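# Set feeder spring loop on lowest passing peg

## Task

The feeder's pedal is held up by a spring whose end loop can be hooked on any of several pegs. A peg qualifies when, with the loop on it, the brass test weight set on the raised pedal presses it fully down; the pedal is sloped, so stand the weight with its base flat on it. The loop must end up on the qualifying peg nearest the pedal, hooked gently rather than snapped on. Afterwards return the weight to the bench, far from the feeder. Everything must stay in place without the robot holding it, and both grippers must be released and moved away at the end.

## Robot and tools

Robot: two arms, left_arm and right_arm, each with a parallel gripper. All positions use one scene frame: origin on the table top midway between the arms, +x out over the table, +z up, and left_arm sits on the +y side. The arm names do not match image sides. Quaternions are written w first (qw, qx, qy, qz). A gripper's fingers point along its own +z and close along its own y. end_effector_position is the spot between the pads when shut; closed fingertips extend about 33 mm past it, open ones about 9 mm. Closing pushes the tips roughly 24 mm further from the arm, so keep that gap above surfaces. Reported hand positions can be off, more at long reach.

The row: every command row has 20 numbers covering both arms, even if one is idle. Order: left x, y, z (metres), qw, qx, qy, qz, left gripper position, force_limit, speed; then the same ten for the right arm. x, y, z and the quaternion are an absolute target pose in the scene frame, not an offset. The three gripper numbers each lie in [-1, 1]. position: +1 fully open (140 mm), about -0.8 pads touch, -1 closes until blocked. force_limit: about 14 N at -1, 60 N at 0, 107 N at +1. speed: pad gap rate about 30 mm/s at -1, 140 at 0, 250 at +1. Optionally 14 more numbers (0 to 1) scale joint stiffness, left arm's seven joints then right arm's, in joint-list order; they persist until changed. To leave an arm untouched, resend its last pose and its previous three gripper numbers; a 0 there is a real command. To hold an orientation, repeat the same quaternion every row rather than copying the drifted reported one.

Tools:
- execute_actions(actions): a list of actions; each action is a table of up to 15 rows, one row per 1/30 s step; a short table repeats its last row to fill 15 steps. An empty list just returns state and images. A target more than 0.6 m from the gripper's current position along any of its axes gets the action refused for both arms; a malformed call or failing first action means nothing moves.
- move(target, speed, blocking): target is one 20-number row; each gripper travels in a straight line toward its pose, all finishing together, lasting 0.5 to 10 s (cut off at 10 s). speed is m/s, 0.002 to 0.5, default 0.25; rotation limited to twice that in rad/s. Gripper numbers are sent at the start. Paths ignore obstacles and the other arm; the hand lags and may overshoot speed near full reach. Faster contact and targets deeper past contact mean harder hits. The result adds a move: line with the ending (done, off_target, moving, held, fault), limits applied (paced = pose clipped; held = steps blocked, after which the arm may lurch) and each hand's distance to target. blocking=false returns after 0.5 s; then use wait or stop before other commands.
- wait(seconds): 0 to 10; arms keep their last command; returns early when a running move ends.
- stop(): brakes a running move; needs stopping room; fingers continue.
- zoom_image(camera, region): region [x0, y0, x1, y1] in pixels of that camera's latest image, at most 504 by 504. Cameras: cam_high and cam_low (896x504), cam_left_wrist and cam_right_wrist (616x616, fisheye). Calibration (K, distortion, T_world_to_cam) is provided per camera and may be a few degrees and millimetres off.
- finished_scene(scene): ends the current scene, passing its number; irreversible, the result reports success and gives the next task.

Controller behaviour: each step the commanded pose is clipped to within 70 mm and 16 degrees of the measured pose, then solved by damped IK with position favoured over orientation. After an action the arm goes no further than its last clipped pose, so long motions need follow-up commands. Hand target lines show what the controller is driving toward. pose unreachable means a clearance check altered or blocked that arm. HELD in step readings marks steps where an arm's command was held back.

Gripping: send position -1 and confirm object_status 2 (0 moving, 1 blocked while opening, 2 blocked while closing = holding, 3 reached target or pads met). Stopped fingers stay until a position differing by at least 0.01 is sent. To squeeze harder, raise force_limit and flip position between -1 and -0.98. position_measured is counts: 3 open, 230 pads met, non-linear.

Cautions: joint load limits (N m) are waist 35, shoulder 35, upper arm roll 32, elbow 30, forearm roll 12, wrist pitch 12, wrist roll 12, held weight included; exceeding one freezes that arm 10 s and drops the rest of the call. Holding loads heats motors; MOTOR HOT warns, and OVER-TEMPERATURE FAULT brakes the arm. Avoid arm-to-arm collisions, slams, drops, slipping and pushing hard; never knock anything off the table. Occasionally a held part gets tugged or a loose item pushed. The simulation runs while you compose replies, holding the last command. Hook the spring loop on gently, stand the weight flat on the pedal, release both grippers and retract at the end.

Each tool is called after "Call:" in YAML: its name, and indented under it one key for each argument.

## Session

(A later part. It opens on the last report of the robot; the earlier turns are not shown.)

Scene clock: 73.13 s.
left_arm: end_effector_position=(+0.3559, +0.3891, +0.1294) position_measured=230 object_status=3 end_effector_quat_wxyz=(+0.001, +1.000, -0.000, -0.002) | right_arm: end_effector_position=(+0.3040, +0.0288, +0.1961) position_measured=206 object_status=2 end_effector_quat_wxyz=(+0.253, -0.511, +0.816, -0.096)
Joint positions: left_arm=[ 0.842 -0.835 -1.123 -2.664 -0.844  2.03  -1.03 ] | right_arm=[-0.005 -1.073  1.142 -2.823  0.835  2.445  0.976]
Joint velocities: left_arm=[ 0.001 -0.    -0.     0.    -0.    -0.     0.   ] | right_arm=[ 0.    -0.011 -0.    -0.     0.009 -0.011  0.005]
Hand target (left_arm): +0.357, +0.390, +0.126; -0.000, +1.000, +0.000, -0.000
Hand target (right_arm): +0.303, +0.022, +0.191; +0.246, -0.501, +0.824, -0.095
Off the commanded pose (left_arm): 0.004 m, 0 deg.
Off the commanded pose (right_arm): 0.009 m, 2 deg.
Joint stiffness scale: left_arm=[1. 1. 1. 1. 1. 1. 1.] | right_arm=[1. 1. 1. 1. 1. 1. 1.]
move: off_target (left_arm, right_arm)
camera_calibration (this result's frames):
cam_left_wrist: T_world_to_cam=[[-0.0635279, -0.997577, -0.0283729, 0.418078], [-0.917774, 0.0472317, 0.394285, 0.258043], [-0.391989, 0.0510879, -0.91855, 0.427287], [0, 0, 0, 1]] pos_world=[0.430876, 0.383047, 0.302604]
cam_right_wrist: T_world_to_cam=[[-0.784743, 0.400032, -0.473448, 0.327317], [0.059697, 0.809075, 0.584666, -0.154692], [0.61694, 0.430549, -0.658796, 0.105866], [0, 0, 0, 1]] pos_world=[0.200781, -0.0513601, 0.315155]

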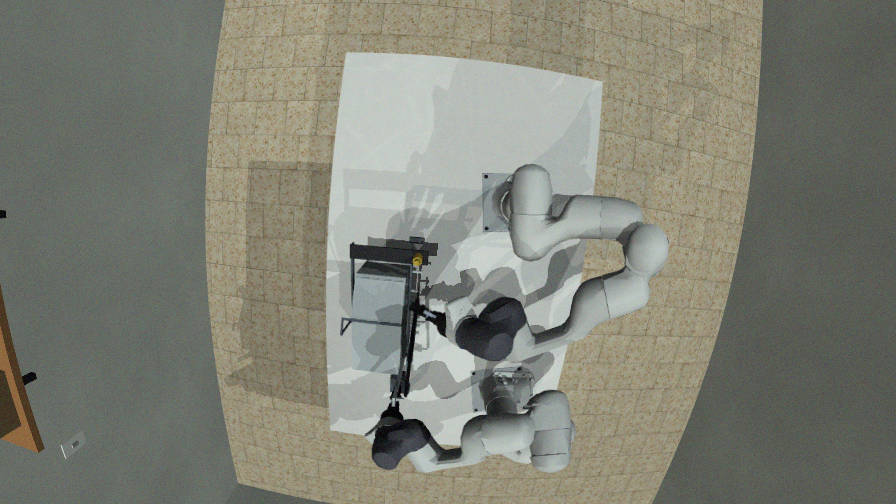

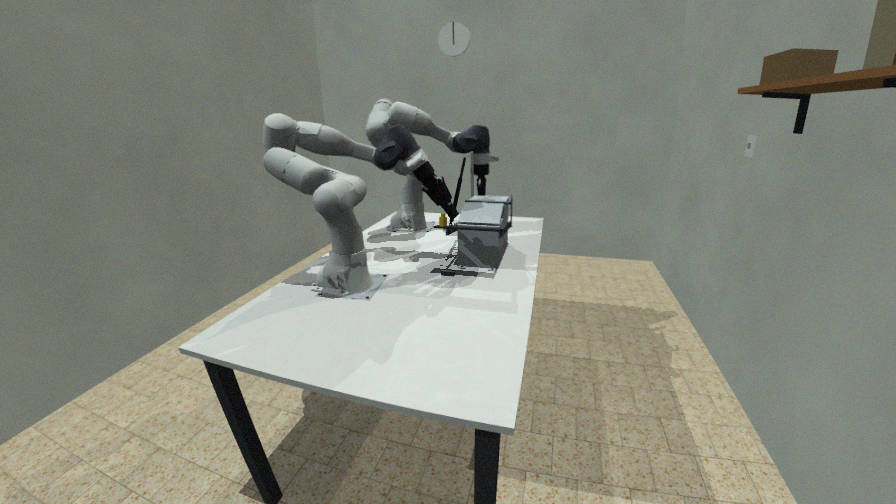

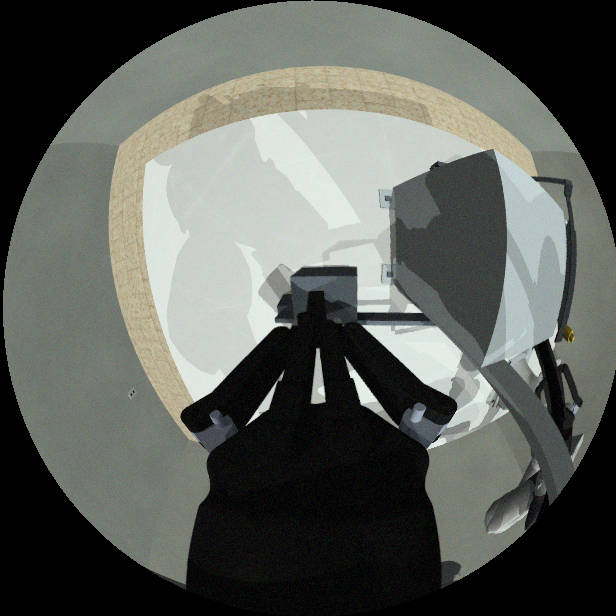

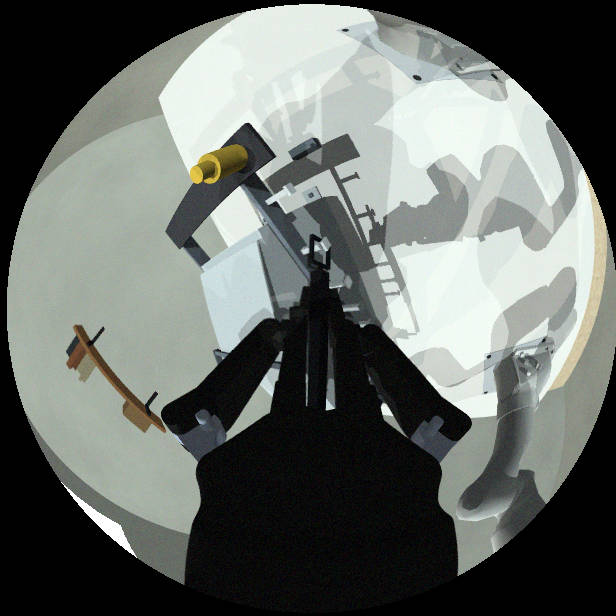

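Call:
execute_actions:
  actions:
    - [[0.357,0.39,0.124,0,1,0,0,-1,-1,0,0.3035,0.020,0.188,0.2457,-0.5016,0.825,-0.095,-0.98,0.3,-1]]
    - [[0.357,0.39,0.122,0,1,0,0,-1,-1,0,0.3035,0.0175,0.186,0.2457,-0.5016,0.825,-0.095,-0.98,0.3,-1]]
    - [[0.357,0.39,0.122,0,1,0,0,-1,-1,0,0.3035,0.015,0.184,0.2457,-0.5016,0.825,-0.095,-0.98,0.3,-1]]
    - [[0.357,0.39,0.122,0,1,0,0,-1,-1,0,0.3035,0.015,0.184,0.2457,-0.5016,0.825,-0.095,-0.98,0.3,-1]]

Call:
zoom_image:
  camera: "cam_right_wrist"
  region: [260, 210, 380, 330]

Scene clock: 76.50 s.
left_arm: end_effector_position=(+0.3562, +0.3890, +0.1290) position_measured=230 object_status=3 end_effector_quat_wxyz=(+0.001, +1.000, -0.002, -0.002) | right_arm: end_effector_position=(+0.3023, +0.0216, +0.1882) position_measured=209 object_status=2 end_effector_quat_wxyz=(+0.250, -0.509, +0.818, -0.094)
Joint positions: left_arm=[ 0.847 -0.841 -1.128 -2.663 -0.851  2.028 -1.023] | right_arm=[ 0.005 -1.076  1.149 -2.846  0.86   2.451  0.966]
Joint velocities: left_arm=[ 0.001 -0.004 -0.003 -0.    -0.004 -0.003  0.002] | right_arm=[-0.001 -0.002  0.001  0.     0.002 -0.    -0.001]
Hand target (left_arm): +0.357, +0.390, +0.122; -0.000, +1.000, +0.000, -0.000
Hand target (right_arm): +0.303, +0.015, +0.184; +0.245, -0.501, +0.824, -0.095
Off the commanded pose (left_arm): 0.007 m, 0 deg.
Off the commanded pose (right_arm): 0.008 m, 1 deg.
Joint stiffness scale: left_arm=[1. 1. 1. 1. 1. 1. 1.] | right_arm=[1. 1. 1. 1. 1. 1. 1.]
Step readings (end_effector_position; steps 1 to 15: 1st action; 16 to 30: 2nd action; 31 to 45: 3rd action; 46 to 60: 4th action):
0: left_arm (+0.3559, +0.3891, +0.1294) | right_arm (+0.3036, +0.0288, +0.1960)
1: left_arm (+0.3560, +0.3890, +0.1293) | right_arm (+0.3035, +0.0285, +0.1956)
2: left_arm (+0.3560, +0.3890, +0.1292) | right_arm (+0.3033, +0.0277, +0.1947)
4: left_arm (+0.3560, +0.3891, +0.1292) | right_arm (+0.3031, +0.0266, +0.1936)
8: left_arm (+0.3561, +0.3891, +0.1292) | right_arm (+0.3029, +0.0263, +0.1930)
15: left_arm (+0.3561, +0.3890, +0.1292) | right_arm (+0.3027, +0.0265, +0.1928)
16: left_arm (+0.3561, +0.3890, +0.1291) | right_arm (+0.3026, +0.0262, +0.1924)
17: left_arm (+0.3562, +0.3890, +0.1290) | right_arm (+0.3025, +0.0254, +0.1917)
19: left_arm (+0.3562, +0.3890, +0.1290) | right_arm (+0.3025, +0.0242, +0.1907)
23: left_arm (+0.3562, +0.3890, +0.1290) | right_arm (+0.3025, +0.0237, +0.1902)
30: left_arm (+0.3562, +0.3890, +0.1290) | right_arm (+0.3024, +0.0239, +0.1902)
31: left_arm (+0.3562, +0.3890, +0.1290) | right_arm (+0.3024, +0.0236, +0.1899)
32: left_arm (+0.3562, +0.3890, +0.1290) | right_arm (+0.3023, +0.0228, +0.1893)
34: left_arm (+0.3562, +0.3890, +0.1290) | right_arm (+0.3023, +0.0217, +0.1883)
38: left_arm (+0.3562, +0.3890, +0.1290) | right_arm (+0.3023, +0.0213, +0.1880)
45: left_arm (+0.3562, +0.3890, +0.1290) | right_arm (+0.3024, +0.0214, +0.1881)
46: left_arm (+0.3562, +0.3890, +0.1290) | right_arm (+0.3024, +0.0214, +0.1881)
47: left_arm (+0.3562, +0.3890, +0.1290) | right_arm (+0.3024, +0.0215, +0.1881)
49: left_arm (+0.3562, +0.3890, +0.1290) | right_arm (+0.3024, +0.0215, +0.1882)
53: left_arm (+0.3562, +0.3890, +0.1290) | right_arm (+0.3024, +0.0215, +0.1882)
60: end_effector_position above
camera_calibration (this result's frames):
cam_left_wrist: T_world_to_cam=[[-0.0661324, -0.9974, -0.0286324, 0.418949], [-0.918105, 0.0495866, 0.393222, 0.257852], [-0.39078, 0.0522923, -0.918998, 0.426145], [0, 0, 0, 1]] pos_world=[0.43097, 0.38279, 0.302228]
cam_right_wrist: T_world_to_cam=[[-0.786456, 0.404606, -0.46667, 0.324346], [0.0680682, 0.807736, 0.585601, -0.146885], [0.613884, 0.428784, -0.66279, 0.106494], [0, 0, 0, 1]] pos_world=[0.199707, -0.058251, 0.307962]

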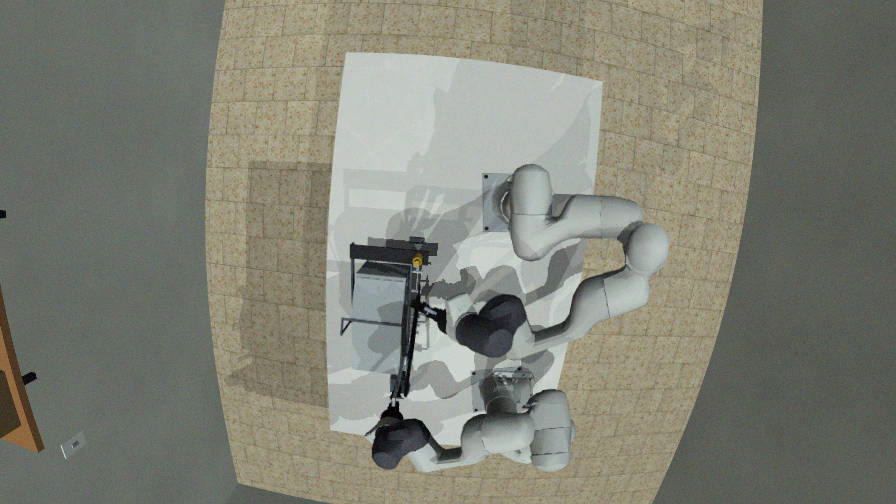

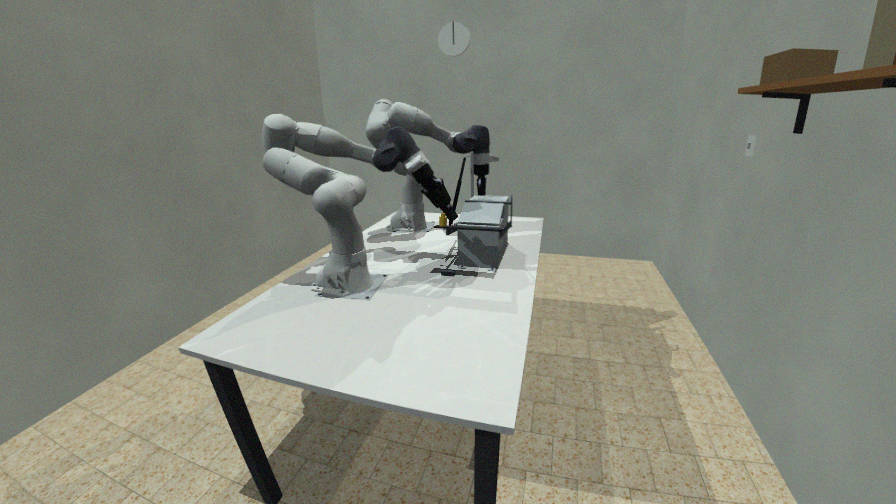

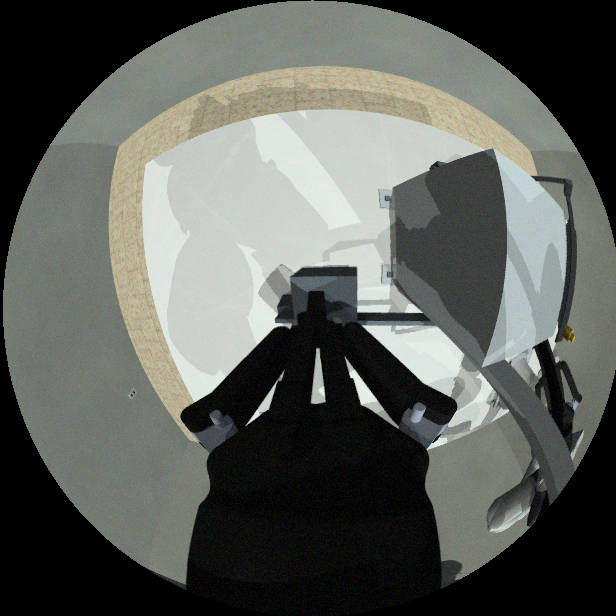

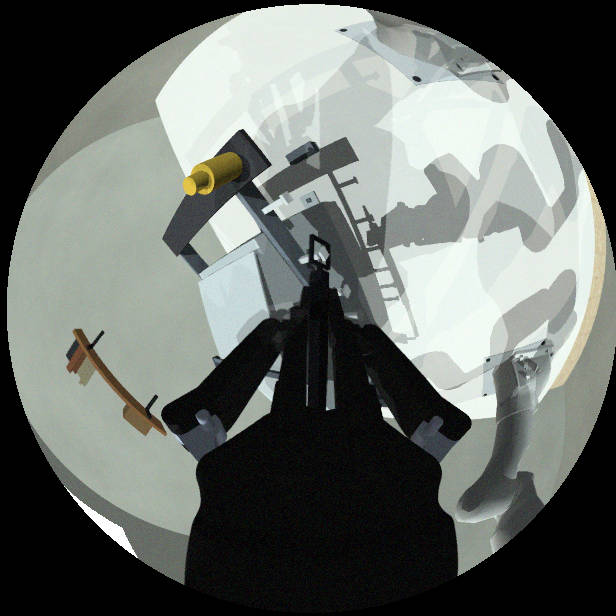

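Region (260, 210, 380, 330) of cam_right_wrist's 616x616 image, scaled by 4.200, with more detail than that image has.

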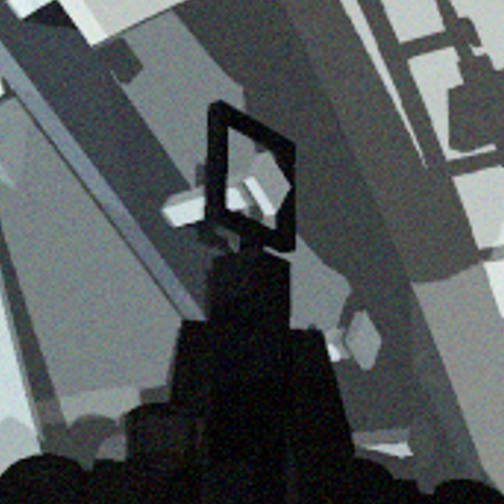

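Call:
execute_actions:
  actions:
    - [[0.357,0.39,0.123,0,1,0,0,-1,-1,0,0.3035,0.017,0.186,0.2457,-0.5016,0.825,-0.095,-0.98,0.3,-1]]
    - [[0.357,0.39,0.123,0,1,0,0,-1,-1,0,0.299,0.017,0.186,0.2457,-0.5016,0.825,-0.095,-0.98,0.3,-1]]
    - [[0.357,0.39,0.123,0,1,0,0,-1,-1,0,0.2945,0.017,0.186,0.2457,-0.5016,0.825,-0.095,-0.98,0.3,-1]]
    - [[0.357,0.39,0.123,0,1,0,0,-1,-1,0,0.290,0.017,0.186,0.2457,-0.5016,0.825,-0.095,-0.98,0.3,-1]]
    - [[0.357,0.39,0.123,0,1,0,0,-1,-1,0,0.285,0.017,0.186,0.2457,-0.5016,0.825,-0.095,-0.98,0.3,-1]]

Call:
zoom_image:
  camera: "cam_right_wrist"
  region: [260, 210, 380, 330]

Scene clock: 79.47 s.
left_arm: end_effector_position=(+0.3562, +0.3890, +0.1291) position_measured=230 object_status=3 end_effector_quat_wxyz=(+0.001, +1.000, -0.001, -0.002) | right_arm: end_effector_position=(+0.2875, +0.0222, +0.1916) position_measured=209 object_status=2 end_effector_quat_wxyz=(+0.253, -0.507, +0.819, -0.095)
Joint positions: left_arm=[ 0.85  -0.846 -1.13  -2.663 -0.855  2.024 -1.02 ] | right_arm=[ 0.051 -1.134  1.149 -2.858  0.863  2.403  1.004]
Joint velocities: left_arm=[ 0.001 -0.001  0.     0.    -0.001 -0.002  0.   ] | right_arm=[ 0.     0.001  0.001 -0.    -0.001 -0.003  0.011]
Hand target (left_arm): +0.357, +0.390, +0.123; -0.000, +1.000, +0.000, -0.000
Hand target (right_arm): +0.285, +0.017, +0.186; +0.246, -0.501, +0.824, -0.095
Off the commanded pose (left_arm): 0.006 m, 0 deg.
Off the commanded pose (right_arm): 0.008 m, 1 deg.
Joint stiffness scale: left_arm=[1. 1. 1. 1. 1. 1. 1.] | right_arm=[1. 1. 1. 1. 1. 1. 1.]
Step readings (end_effector_position; steps 1 to 15: 1st action; 16 to 30: 2nd action; 31 to 45: 3rd action; 46 to 60: 4th action; 61 to 75: 5th action):
0: left_arm (+0.3562, +0.3890, +0.1290) | right_arm (+0.3023, +0.0216, +0.1882)
1: left_arm (+0.3562, +0.3890, +0.1290) | right_arm (+0.3023, +0.0219, +0.1884)
2: left_arm (+0.3562, +0.3890, +0.1291) | right_arm (+0.3023, +0.0225, +0.1889)
4: left_arm (+0.3562, +0.3890, +0.1291) | right_arm (+0.3022, +0.0234, +0.1896)
8: left_arm (+0.3562, +0.3890, +0.1291) | right_arm (+0.3022, +0.0239, +0.1899)
15: left_arm (+0.3562, +0.3890, +0.1291) | right_arm (+0.3022, +0.0239, +0.1900)
16: left_arm (+0.3562, +0.3890, +0.1291) | right_arm (+0.3019, +0.0237, +0.1901)
17: left_arm (+0.3562, +0.3890, +0.1291) | right_arm (+0.3014, +0.0238, +0.1905)
19: left_arm (+0.3562, +0.3890, +0.1291) | right_arm (+0.3006, +0.0244, +0.1913)
23: left_arm (+0.3562, +0.3890, +0.1291) | right_arm (+0.3003, +0.0242, +0.1918)
30: left_arm (+0.3562, +0.3890, +0.1291) | right_arm (+0.3000, +0.0238, +0.1917)
31: left_arm (+0.3562, +0.3890, +0.1291) | right_arm (+0.2995, +0.0234, +0.1916)
32: left_arm (+0.3562, +0.3890, +0.1291) | right_arm (+0.2986, +0.0234, +0.1917)
34: left_arm (+0.3562, +0.3890, +0.1291) | right_arm (+0.2974, +0.0238, +0.1921)
38: left_arm (+0.3562, +0.3890, +0.1291) | right_arm (+0.2966, +0.0236, +0.1922)
45: left_arm (+0.3562, +0.3890, +0.1291) | right_arm (+0.2962, +0.0233, +0.1919)
46: left_arm (+0.3562, +0.3890, +0.1291) | right_arm (+0.2956, +0.0229, +0.1918)
47: left_arm (+0.3562, +0.3890, +0.1291) | right_arm (+0.2947, +0.0229, +0.1918)
49: left_arm (+0.3562, +0.3890, +0.1291) | right_arm (+0.2934, +0.0234, +0.1922)
53: left_arm (+0.3562, +0.3890, +0.1291) | right_arm (+0.2926, +0.0231, +0.1922)
60: left_arm (+0.3562, +0.3890, +0.1291) | right_arm (+0.2921, +0.0228, +0.1918)
61: left_arm (+0.3562, +0.3890, +0.1291) | right_arm (+0.2915, +0.0225, +0.1917)
62: left_arm (+0.3562, +0.3890, +0.1291) | right_arm (+0.2905, +0.0225, +0.1918)
64: left_arm (+0.3562, +0.3890, +0.1291) | right_arm (+0.2890, +0.0230, +0.1922)
68: left_arm (+0.3562, +0.3890, +0.1291) | right_arm (+0.2881, +0.0226, +0.1920)
75: end_effector_position above
camera_calibration (this result's frames):
cam_left_wrist: T_world_to_cam=[[-0.0657593, -0.997427, -0.0285611, 0.418821], [-0.918156, 0.0492755, 0.393142, 0.257921], [-0.390723, 0.0520763, -0.919034, 0.426308], [0, 0, 0, 1]] pos_world=[0.430921, 0.382834, 0.302354]
cam_right_wrist: T_world_to_cam=[[-0.781508, 0.409914, -0.470337, 0.313159], [0.0675901, 0.805061, 0.589329, -0.148858], [0.620224, 0.428775, -0.656867, 0.114557], [0, 0, 0, 1]] pos_world=[0.183747, -0.0576478, 0.310265]

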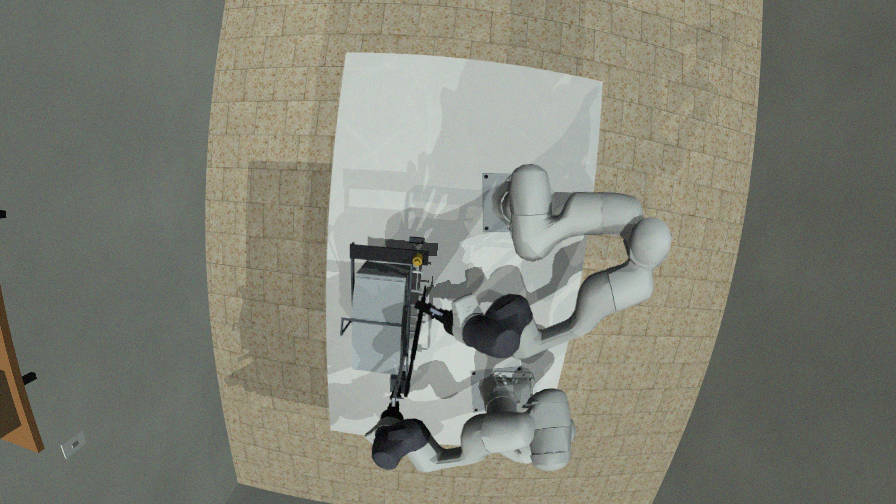

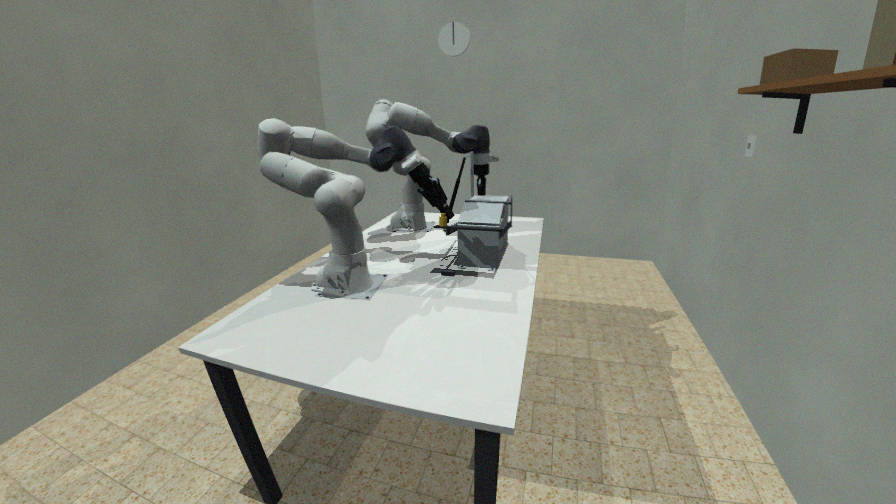

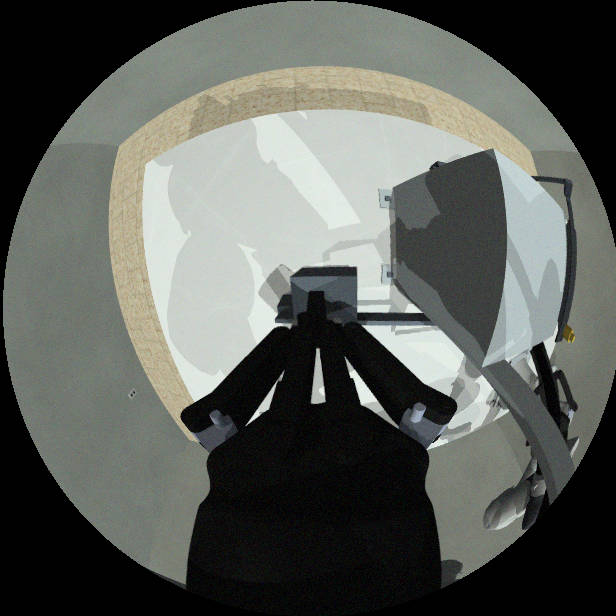

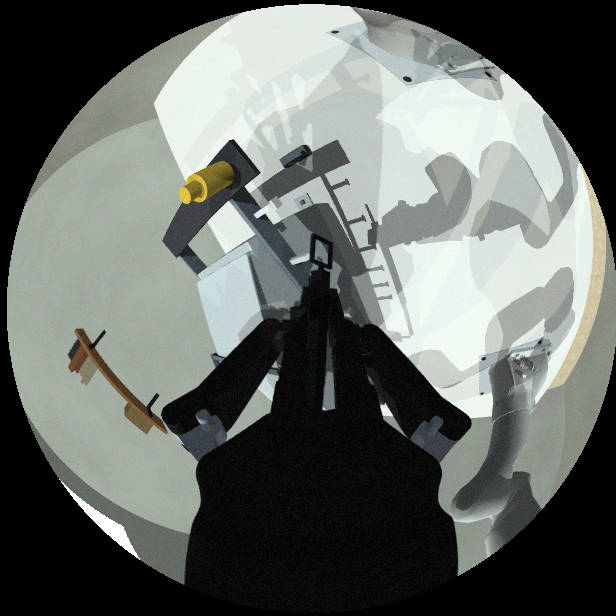

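Region (260, 210, 380, 330) of cam_right_wrist's 616x616 image, scaled by 4.200, with more detail than that image has.

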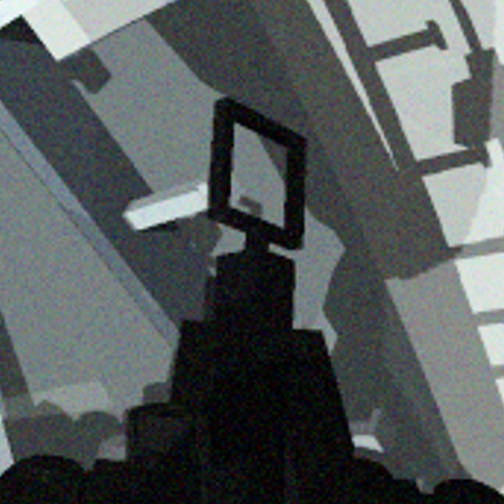

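Call:
execute_actions:
  actions:
    - [[0.357,0.39,0.123,0,1,0,0,-1,-1,0,0.281,0.017,0.186,0.2457,-0.5016,0.825,-0.095,-0.98,0.3,-1]]
    - [[0.357,0.39,0.123,0,1,0,0,-1,-1,0,0.281,0.026,0.1847,0.2525,-0.498,0.826,-0.083,-0.98,0.3,-1]]
    - [[0.357,0.39,0.123,0,1,0,0,-1,-1,0,0.281,0.035,0.1834,0.2594,-0.494,0.8265,-0.072,-0.98,0.3,-1]]
    - [[0.357,0.39,0.123,0,1,0,0,-1,-1,0,0.281,0.044,0.182,0.2662,-0.490,0.827,-0.060,-0.98,0.3,-1]]
    - [[0.357,0.39,0.123,0,1,0,0,-1,-1,0,0.281,0.053,0.1807,0.273,-0.4863,0.828,-0.0485,-0.98,0.3,-1]]
    - [[0.357,0.39,0.123,0,1,0,0,-1,-1,0,0.281,0.061,0.1794,0.2799,-0.4825,0.8286,-0.0368,-0.98,0.3,-1]]
    - [[0.357,0.39,0.123,0,1,0,0,-1,-1,0,0.285,0.061,0.1794,0.2799,-0.4825,0.8286,-0.0368,-0.98,0.3,-1]]

Call:
zoom_image:
  camera: "cam_right_wrist"
  region: [260, 210, 380, 330]

Scene clock: 84.03 s.
left_arm: end_effector_position=(+0.3562, +0.3890, +0.1291) position_measured=230 object_status=3 end_effector_quat_wxyz=(+0.001, +1.000, -0.001, -0.002) | right_arm: end_effector_position=(+0.2836, +0.0650, +0.1829) position_measured=209 object_status=2 end_effector_quat_wxyz=(+0.284, -0.484, +0.827, -0.035)
Joint positions: left_arm=[ 0.853 -0.852 -1.133 -2.662 -0.86   2.019 -1.016] | right_arm=[ 0.038 -1.043  1.223 -2.839  1.029  2.554  1.01 ]
Joint velocities: left_arm=[ 0.001 -0.003 -0.002  0.001  0.    -0.002  0.001] | right_arm=[ 0.     0.004  0.     0.    -0.     0.006 -0.004]
Hand target (left_arm): +0.357, +0.390, +0.123; -0.000, +1.000, +0.000, -0.000
Hand target (right_arm): +0.285, +0.061, +0.179; +0.280, -0.483, +0.829, -0.037
Off the commanded pose (left_arm): 0.006 m, 0 deg.
Off the commanded pose (right_arm): 0.006 m, 1 deg.
Joint stiffness scale: left_arm=[1. 1. 1. 1. 1. 1. 1.] | right_arm=[1. 1. 1. 1. 1. 1. 1.]
Step readings (end_effector_position; steps 1 to 15: 1st action; 16 to 30: 2nd action; 31 to 45: 3rd action; 46 to 60: 4th action; 61 to 75: 5th action; 76 to 90: 6th action; 91 to 105: 7th action):
0: left_arm (+0.3562, +0.3890, +0.1291) | right_arm (+0.2873, +0.0223, +0.1914)
1: left_arm (+0.3562, +0.3890, +0.1291) | right_arm (+0.2868, +0.0221, +0.1914)
2: left_arm (+0.3562, +0.3890, +0.1291) | right_arm (+0.2859, +0.0222, +0.1914)
4: left_arm (+0.3562, +0.3890, +0.1291) | right_arm (+0.2847, +0.0226, +0.1918)
8: left_arm (+0.3562, +0.3890, +0.1291) | right_arm (+0.2840, +0.0223, +0.1916)
15: left_arm (+0.3562, +0.3890, +0.1291) | right_arm (+0.2836, +0.0221, +0.1912)
16: left_arm (+0.3562, +0.3890, +0.1291) | right_arm (+0.2832, +0.0234, +0.1908)
17: left_arm (+0.3562, +0.3890, +0.1291) | right_arm (+0.2827, +0.0245, +0.1898)
19: left_arm (+0.3562, +0.3890, +0.1291) | right_arm (+0.2822, +0.0260, +0.1888)
23: left_arm (+0.3562, +0.3890, +0.1291) | right_arm (+0.2820, +0.0277, +0.1887)
30: left_arm (+0.3562, +0.3890, +0.1291) | right_arm (+0.2820, +0.0287, +0.1889)
31: left_arm (+0.3562, +0.3890, +0.1291) | right_arm (+0.2817, +0.0304, +0.1884)
32: left_arm (+0.3562, +0.3890, +0.1291) | right_arm (+0.2810, +0.0321, +0.1874)
34: left_arm (+0.3562, +0.3890, +0.1291) | right_arm (+0.2807, +0.0344, +0.1866)
38: left_arm (+0.3562, +0.3890, +0.1291) | right_arm (+0.2810, +0.0366, +0.1868)
45: left_arm (+0.3562, +0.3890, +0.1291) | right_arm (+0.2813, +0.0378, +0.1875)
46: left_arm (+0.3562, +0.3890, +0.1291) | right_arm (+0.2811, +0.0395, +0.1869)
47: left_arm (+0.3562, +0.3890, +0.1291) | right_arm (+0.2805, +0.0411, +0.1859)
49: left_arm (+0.3562, +0.3890, +0.1291) | right_arm (+0.2803, +0.0432, +0.1849)
53: left_arm (+0.3562, +0.3890, +0.1291) | right_arm (+0.2807, +0.0454, +0.1851)
60: left_arm (+0.3562, +0.3890, +0.1291) | right_arm (+0.2811, +0.0468, +0.1858)
61: left_arm (+0.3562, +0.3890, +0.1291) | right_arm (+0.2808, +0.0484, +0.1853)
62: left_arm (+0.3562, +0.3890, +0.1291) | right_arm (+0.2803, +0.0501, +0.1843)
64: left_arm (+0.3562, +0.3890, +0.1291) | right_arm (+0.2801, +0.0522, +0.1833)
68: left_arm (+0.3562, +0.3890, +0.1291) | right_arm (+0.2804, +0.0545, +0.1836)
75: left_arm (+0.3562, +0.3890, +0.1291) | right_arm (+0.2810, +0.0557, +0.1844)
76: left_arm (+0.3562, +0.3890, +0.1291) | right_arm (+0.2807, +0.0572, +0.1839)
77: left_arm (+0.3562, +0.3890, +0.1291) | right_arm (+0.2801, +0.0587, +0.1828)
79: left_arm (+0.3562, +0.3890, +0.1291) | right_arm (+0.2797, +0.0605, +0.1817)
83: left_arm (+0.3562, +0.3890, +0.1291) | right_arm (+0.2800, +0.0626, +0.1819)
90: left_arm (+0.3562, +0.3890, +0.1291) | right_arm (+0.2807, +0.0637, +0.1828)
91: left_arm (+0.3562, +0.3890, +0.1291) | right_arm (+0.2811, +0.0640, +0.1828)
92: left_arm (+0.3562, +0.3890, +0.1291) | right_arm (+0.2818, +0.0642, +0.1827)
94: left_arm (+0.3562, +0.3890, +0.1291) | right_arm (+0.2828, +0.0641, +0.1824)
98: left_arm (+0.3562, +0.3890, +0.1291) | right_arm (+0.2833, +0.0647, +0.1826)
105: end_effector_position above
camera_calibration (this result's frames):
cam_left_wrist: T_world_to_cam=[[-0.0657229, -0.99743, -0.0285165, 0.418799], [-0.918202, 0.0492654, 0.393037, 0.257964], [-0.390622, 0.0520154, -0.91908, 0.426331], [0, 0, 0, 1]] pos_world=[0.430922, 0.382838, 0.302386]
cam_right_wrist: T_world_to_cam=[[-0.781787, 0.479528, -0.398575, 0.270908], [0.081316, 0.712153, 0.697299, -0.195528], [0.61822, 0.512729, -0.595746, 0.0768694], [0, 0, 0, 1]] pos_world=[0.18017, -0.0300752, 0.290113]

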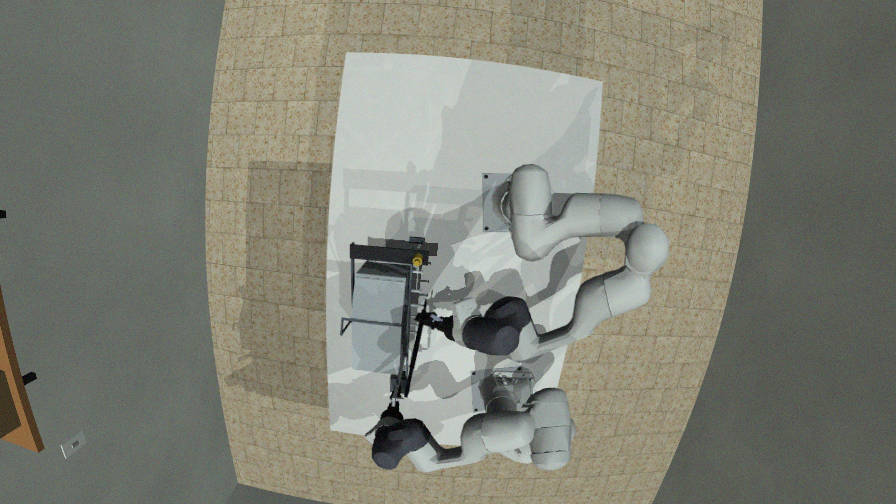

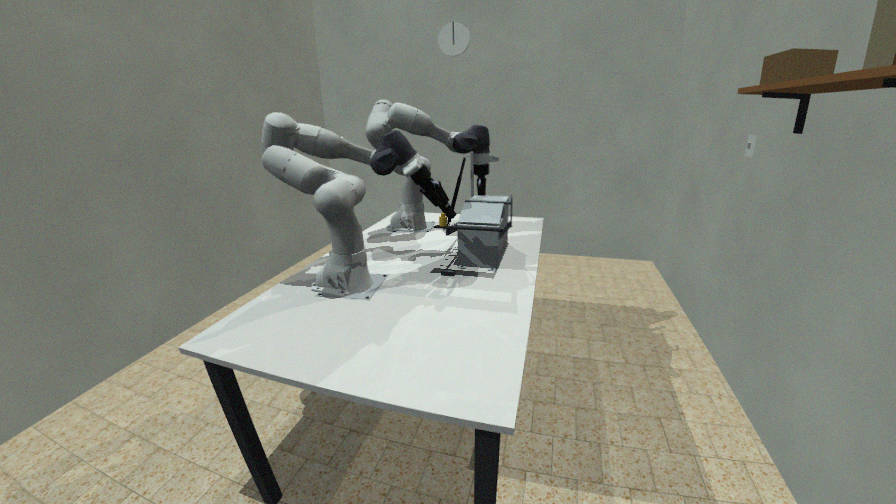

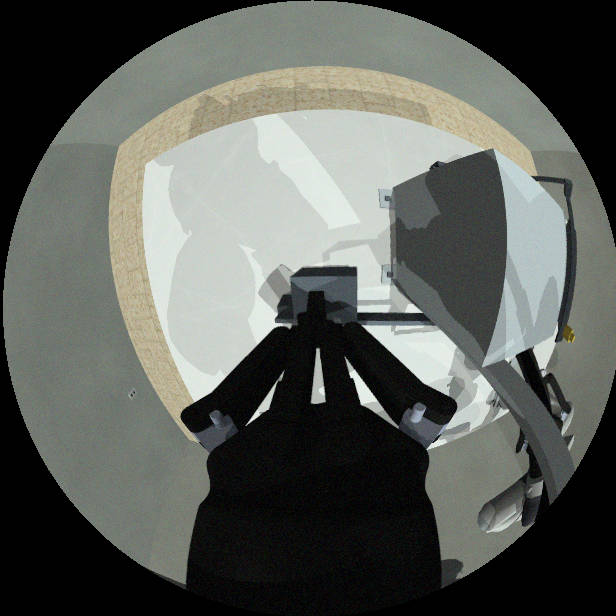

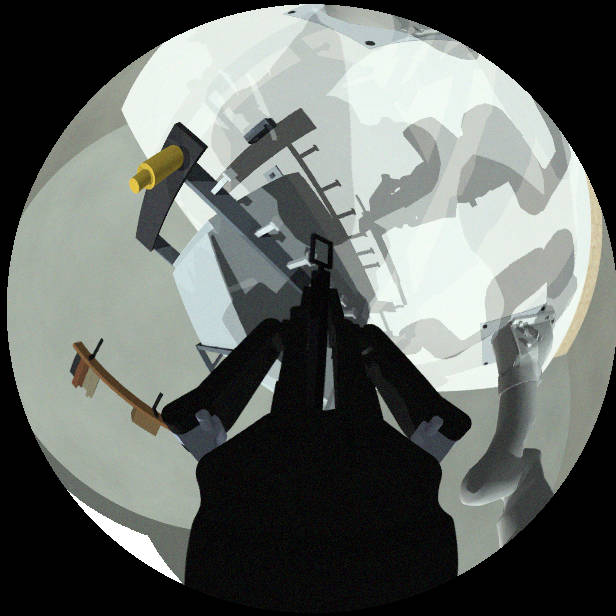

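Region (260, 210, 380, 330) of cam_right_wrist's 616x616 image, scaled by 4.200, with more detail than that image has.

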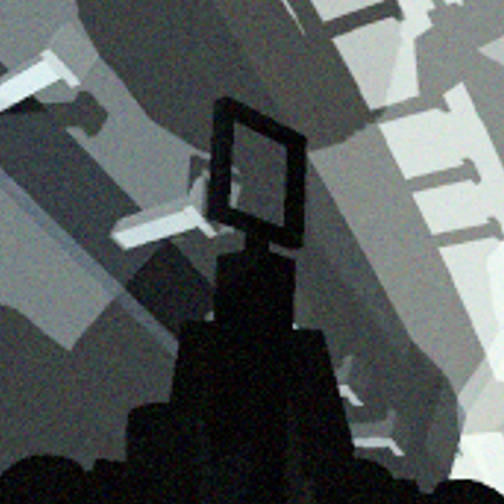

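Call:
execute_actions:
  actions:
    - [[0.357,0.39,0.123,0,1,0,0,-1,-1,0,0.286,0.0636,0.1831,0.2799,-0.4825,0.8286,-0.0368,-0.98,0.3,-1]]
    - [[0.357,0.39,0.123,0,1,0,0,-1,-1,0,0.290,0.0636,0.1831,0.2799,-0.4825,0.8286,-0.0368,-0.98,0.3,-1]]
    - [[0.357,0.39,0.123,0,1,0,0,-1,-1,0,0.294,0.0636,0.1831,0.2799,-0.4825,0.8286,-0.0368,-0.98,0.3,-1]]

Call:
zoom_image:
  camera: "cam_right_wrist"
  region: [260, 210, 380, 330]

Scene clock: 85.93 s.
left_arm: end_effector_position=(+0.3562, +0.3890, +0.1291) position_measured=230 object_status=3 end_effector_quat_wxyz=(+0.001, +1.000, -0.001, -0.002) | right_arm: end_effector_position=(+0.2911, +0.0692, +0.1867) position_measured=209 object_status=2 end_effector_quat_wxyz=(+0.284, -0.488, +0.824, -0.036)
Joint positions: left_arm=[ 0.855 -0.854 -1.134 -2.662 -0.862  2.017 -1.015] | right_arm=[ 0.009 -1.022  1.218 -2.819  1.018  2.564  0.987]
Joint velocities: left_arm=[ 0.001 -0.001  0.001 -0.001 -0.001 -0.001  0.001] | right_arm=[-0.001  0.     0.     0.001  0.002  0.003 -0.007]
Hand target (left_arm): +0.357, +0.390, +0.123; -0.000, +1.000, +0.000, -0.000
Hand target (right_arm): +0.294, +0.064, +0.183; +0.280, -0.483, +0.829, -0.036
Off the commanded pose (left_arm): 0.006 m, 0 deg.
Off the commanded pose (right_arm): 0.007 m, 1 deg.
Joint stiffness scale: left_arm=[1. 1. 1. 1. 1. 1. 1.] | right_arm=[1. 1. 1. 1. 1. 1. 1.]
Step readings (end_effector_position; steps 1 to 15: 1st action; 16 to 30: 2nd action; 31 to 45: 3rd action):
0: left_arm (+0.3562, +0.3890, +0.1291) | right_arm (+0.2838, +0.0652, +0.1831)
1: left_arm (+0.3562, +0.3890, +0.1291) | right_arm (+0.2841, +0.0656, +0.1837)
2: left_arm (+0.3562, +0.3890, +0.1291) | right_arm (+0.2846, +0.0666, +0.1849)
4: left_arm (+0.3562, +0.3890, +0.1291) | right_arm (+0.2852, +0.0680, +0.1865)
8: left_arm (+0.3562, +0.3890, +0.1291) | right_arm (+0.2855, +0.0685, +0.1873)
15: left_arm (+0.3562, +0.3890, +0.1291) | right_arm (+0.2857, +0.0684, +0.1875)
16: left_arm (+0.3562, +0.3890, +0.1291) | right_arm (+0.2859, +0.0686, +0.1873)
17: left_arm (+0.3562, +0.3890, +0.1291) | right_arm (+0.2865, +0.0685, +0.1870)
19: left_arm (+0.3562, +0.3890, +0.1291) | right_arm (+0.2872, +0.0681, +0.1863)
23: left_arm (+0.3562, +0.3890, +0.1291) | right_arm (+0.2875, +0.0684, +0.1862)
30: left_arm (+0.3562, +0.3890, +0.1291) | right_arm (+0.2877, +0.0685, +0.1864)
31: left_arm (+0.3562, +0.3890, +0.1291) | right_arm (+0.2882, +0.0688, +0.1865)
32: left_arm (+0.3562, +0.3890, +0.1291) | right_arm (+0.2890, +0.0688, +0.1864)
34: left_arm (+0.3562, +0.3890, +0.1291) | right_arm (+0.2901, +0.0686, +0.1861)
38: left_arm (+0.3562, +0.3890, +0.1291) | right_arm (+0.2907, +0.0690, +0.1863)
45: end_effector_position above
camera_calibration (this result's frames):
cam_left_wrist: T_world_to_cam=[[-0.0657196, -0.997431, -0.0285024, 0.418793], [-0.91822, 0.0492703, 0.392995, 0.257979], [-0.390581, 0.0519989, -0.919099, 0.426339], [0, 0, 0, 1]] pos_world=[0.430924, 0.382838, 0.3024]
cam_right_wrist: T_world_to_cam=[[-0.785046, 0.470979, -0.402345, 0.278566], [0.0733141, 0.715614, 0.694638, -0.199171], [0.615084, 0.515825, -0.596319, 0.0731884], [0, 0, 0, 1]] pos_world=[0.188272, -0.0264218, 0.294075]

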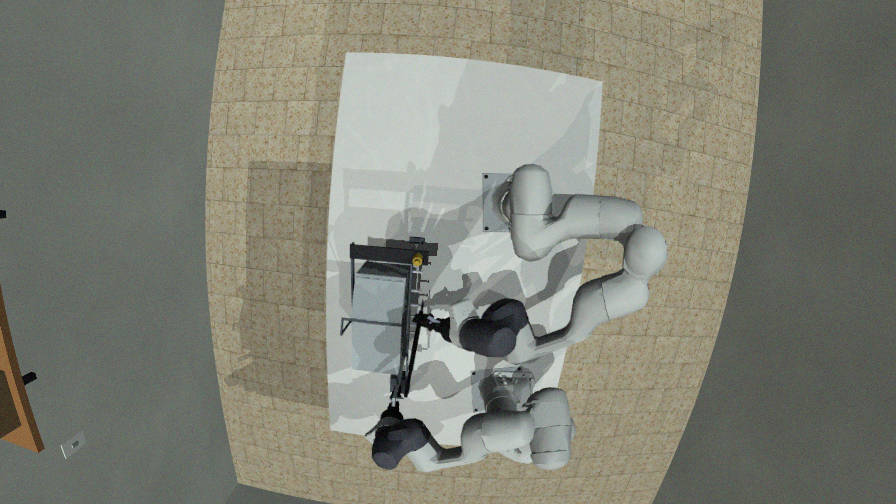

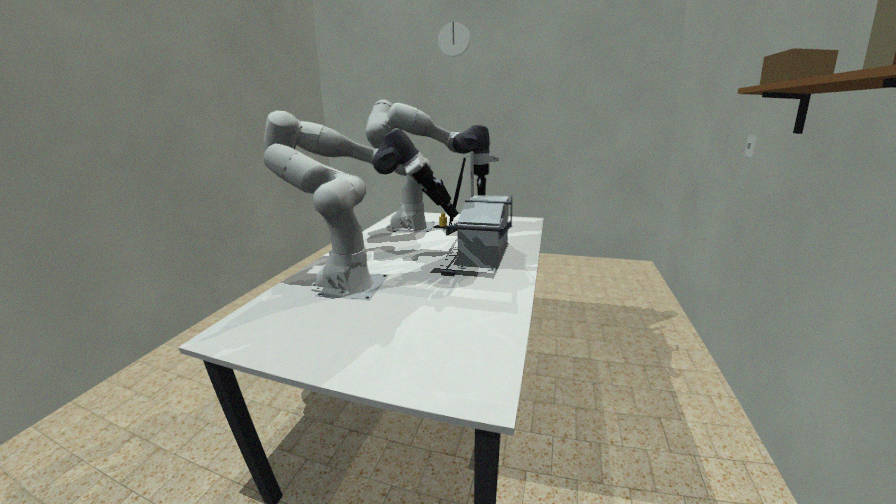

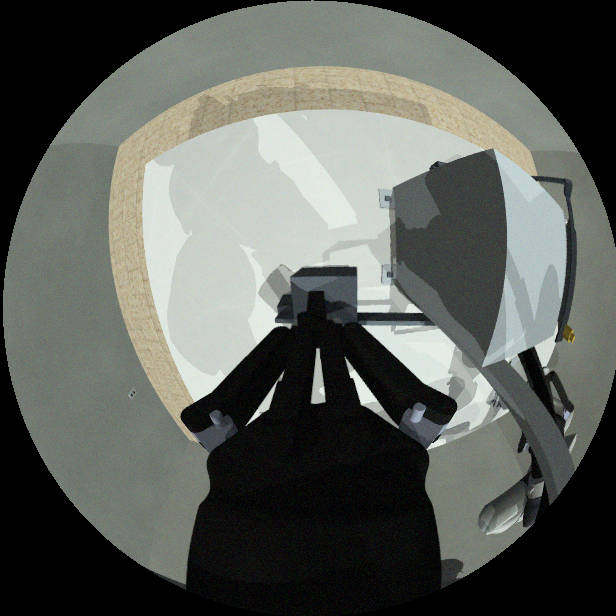

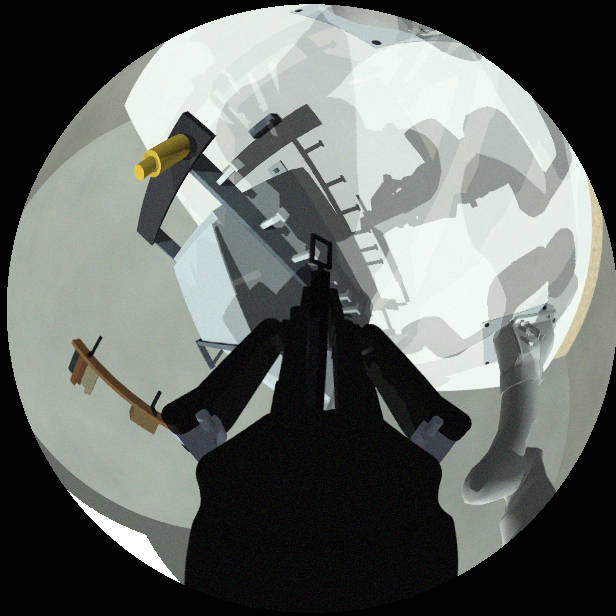

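Region (260, 210, 380, 330) of cam_right_wrist's 616x616 image, scaled by 4.200, with more detail than that image has.

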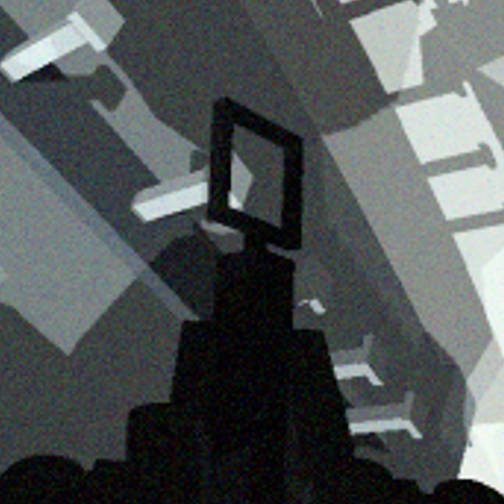

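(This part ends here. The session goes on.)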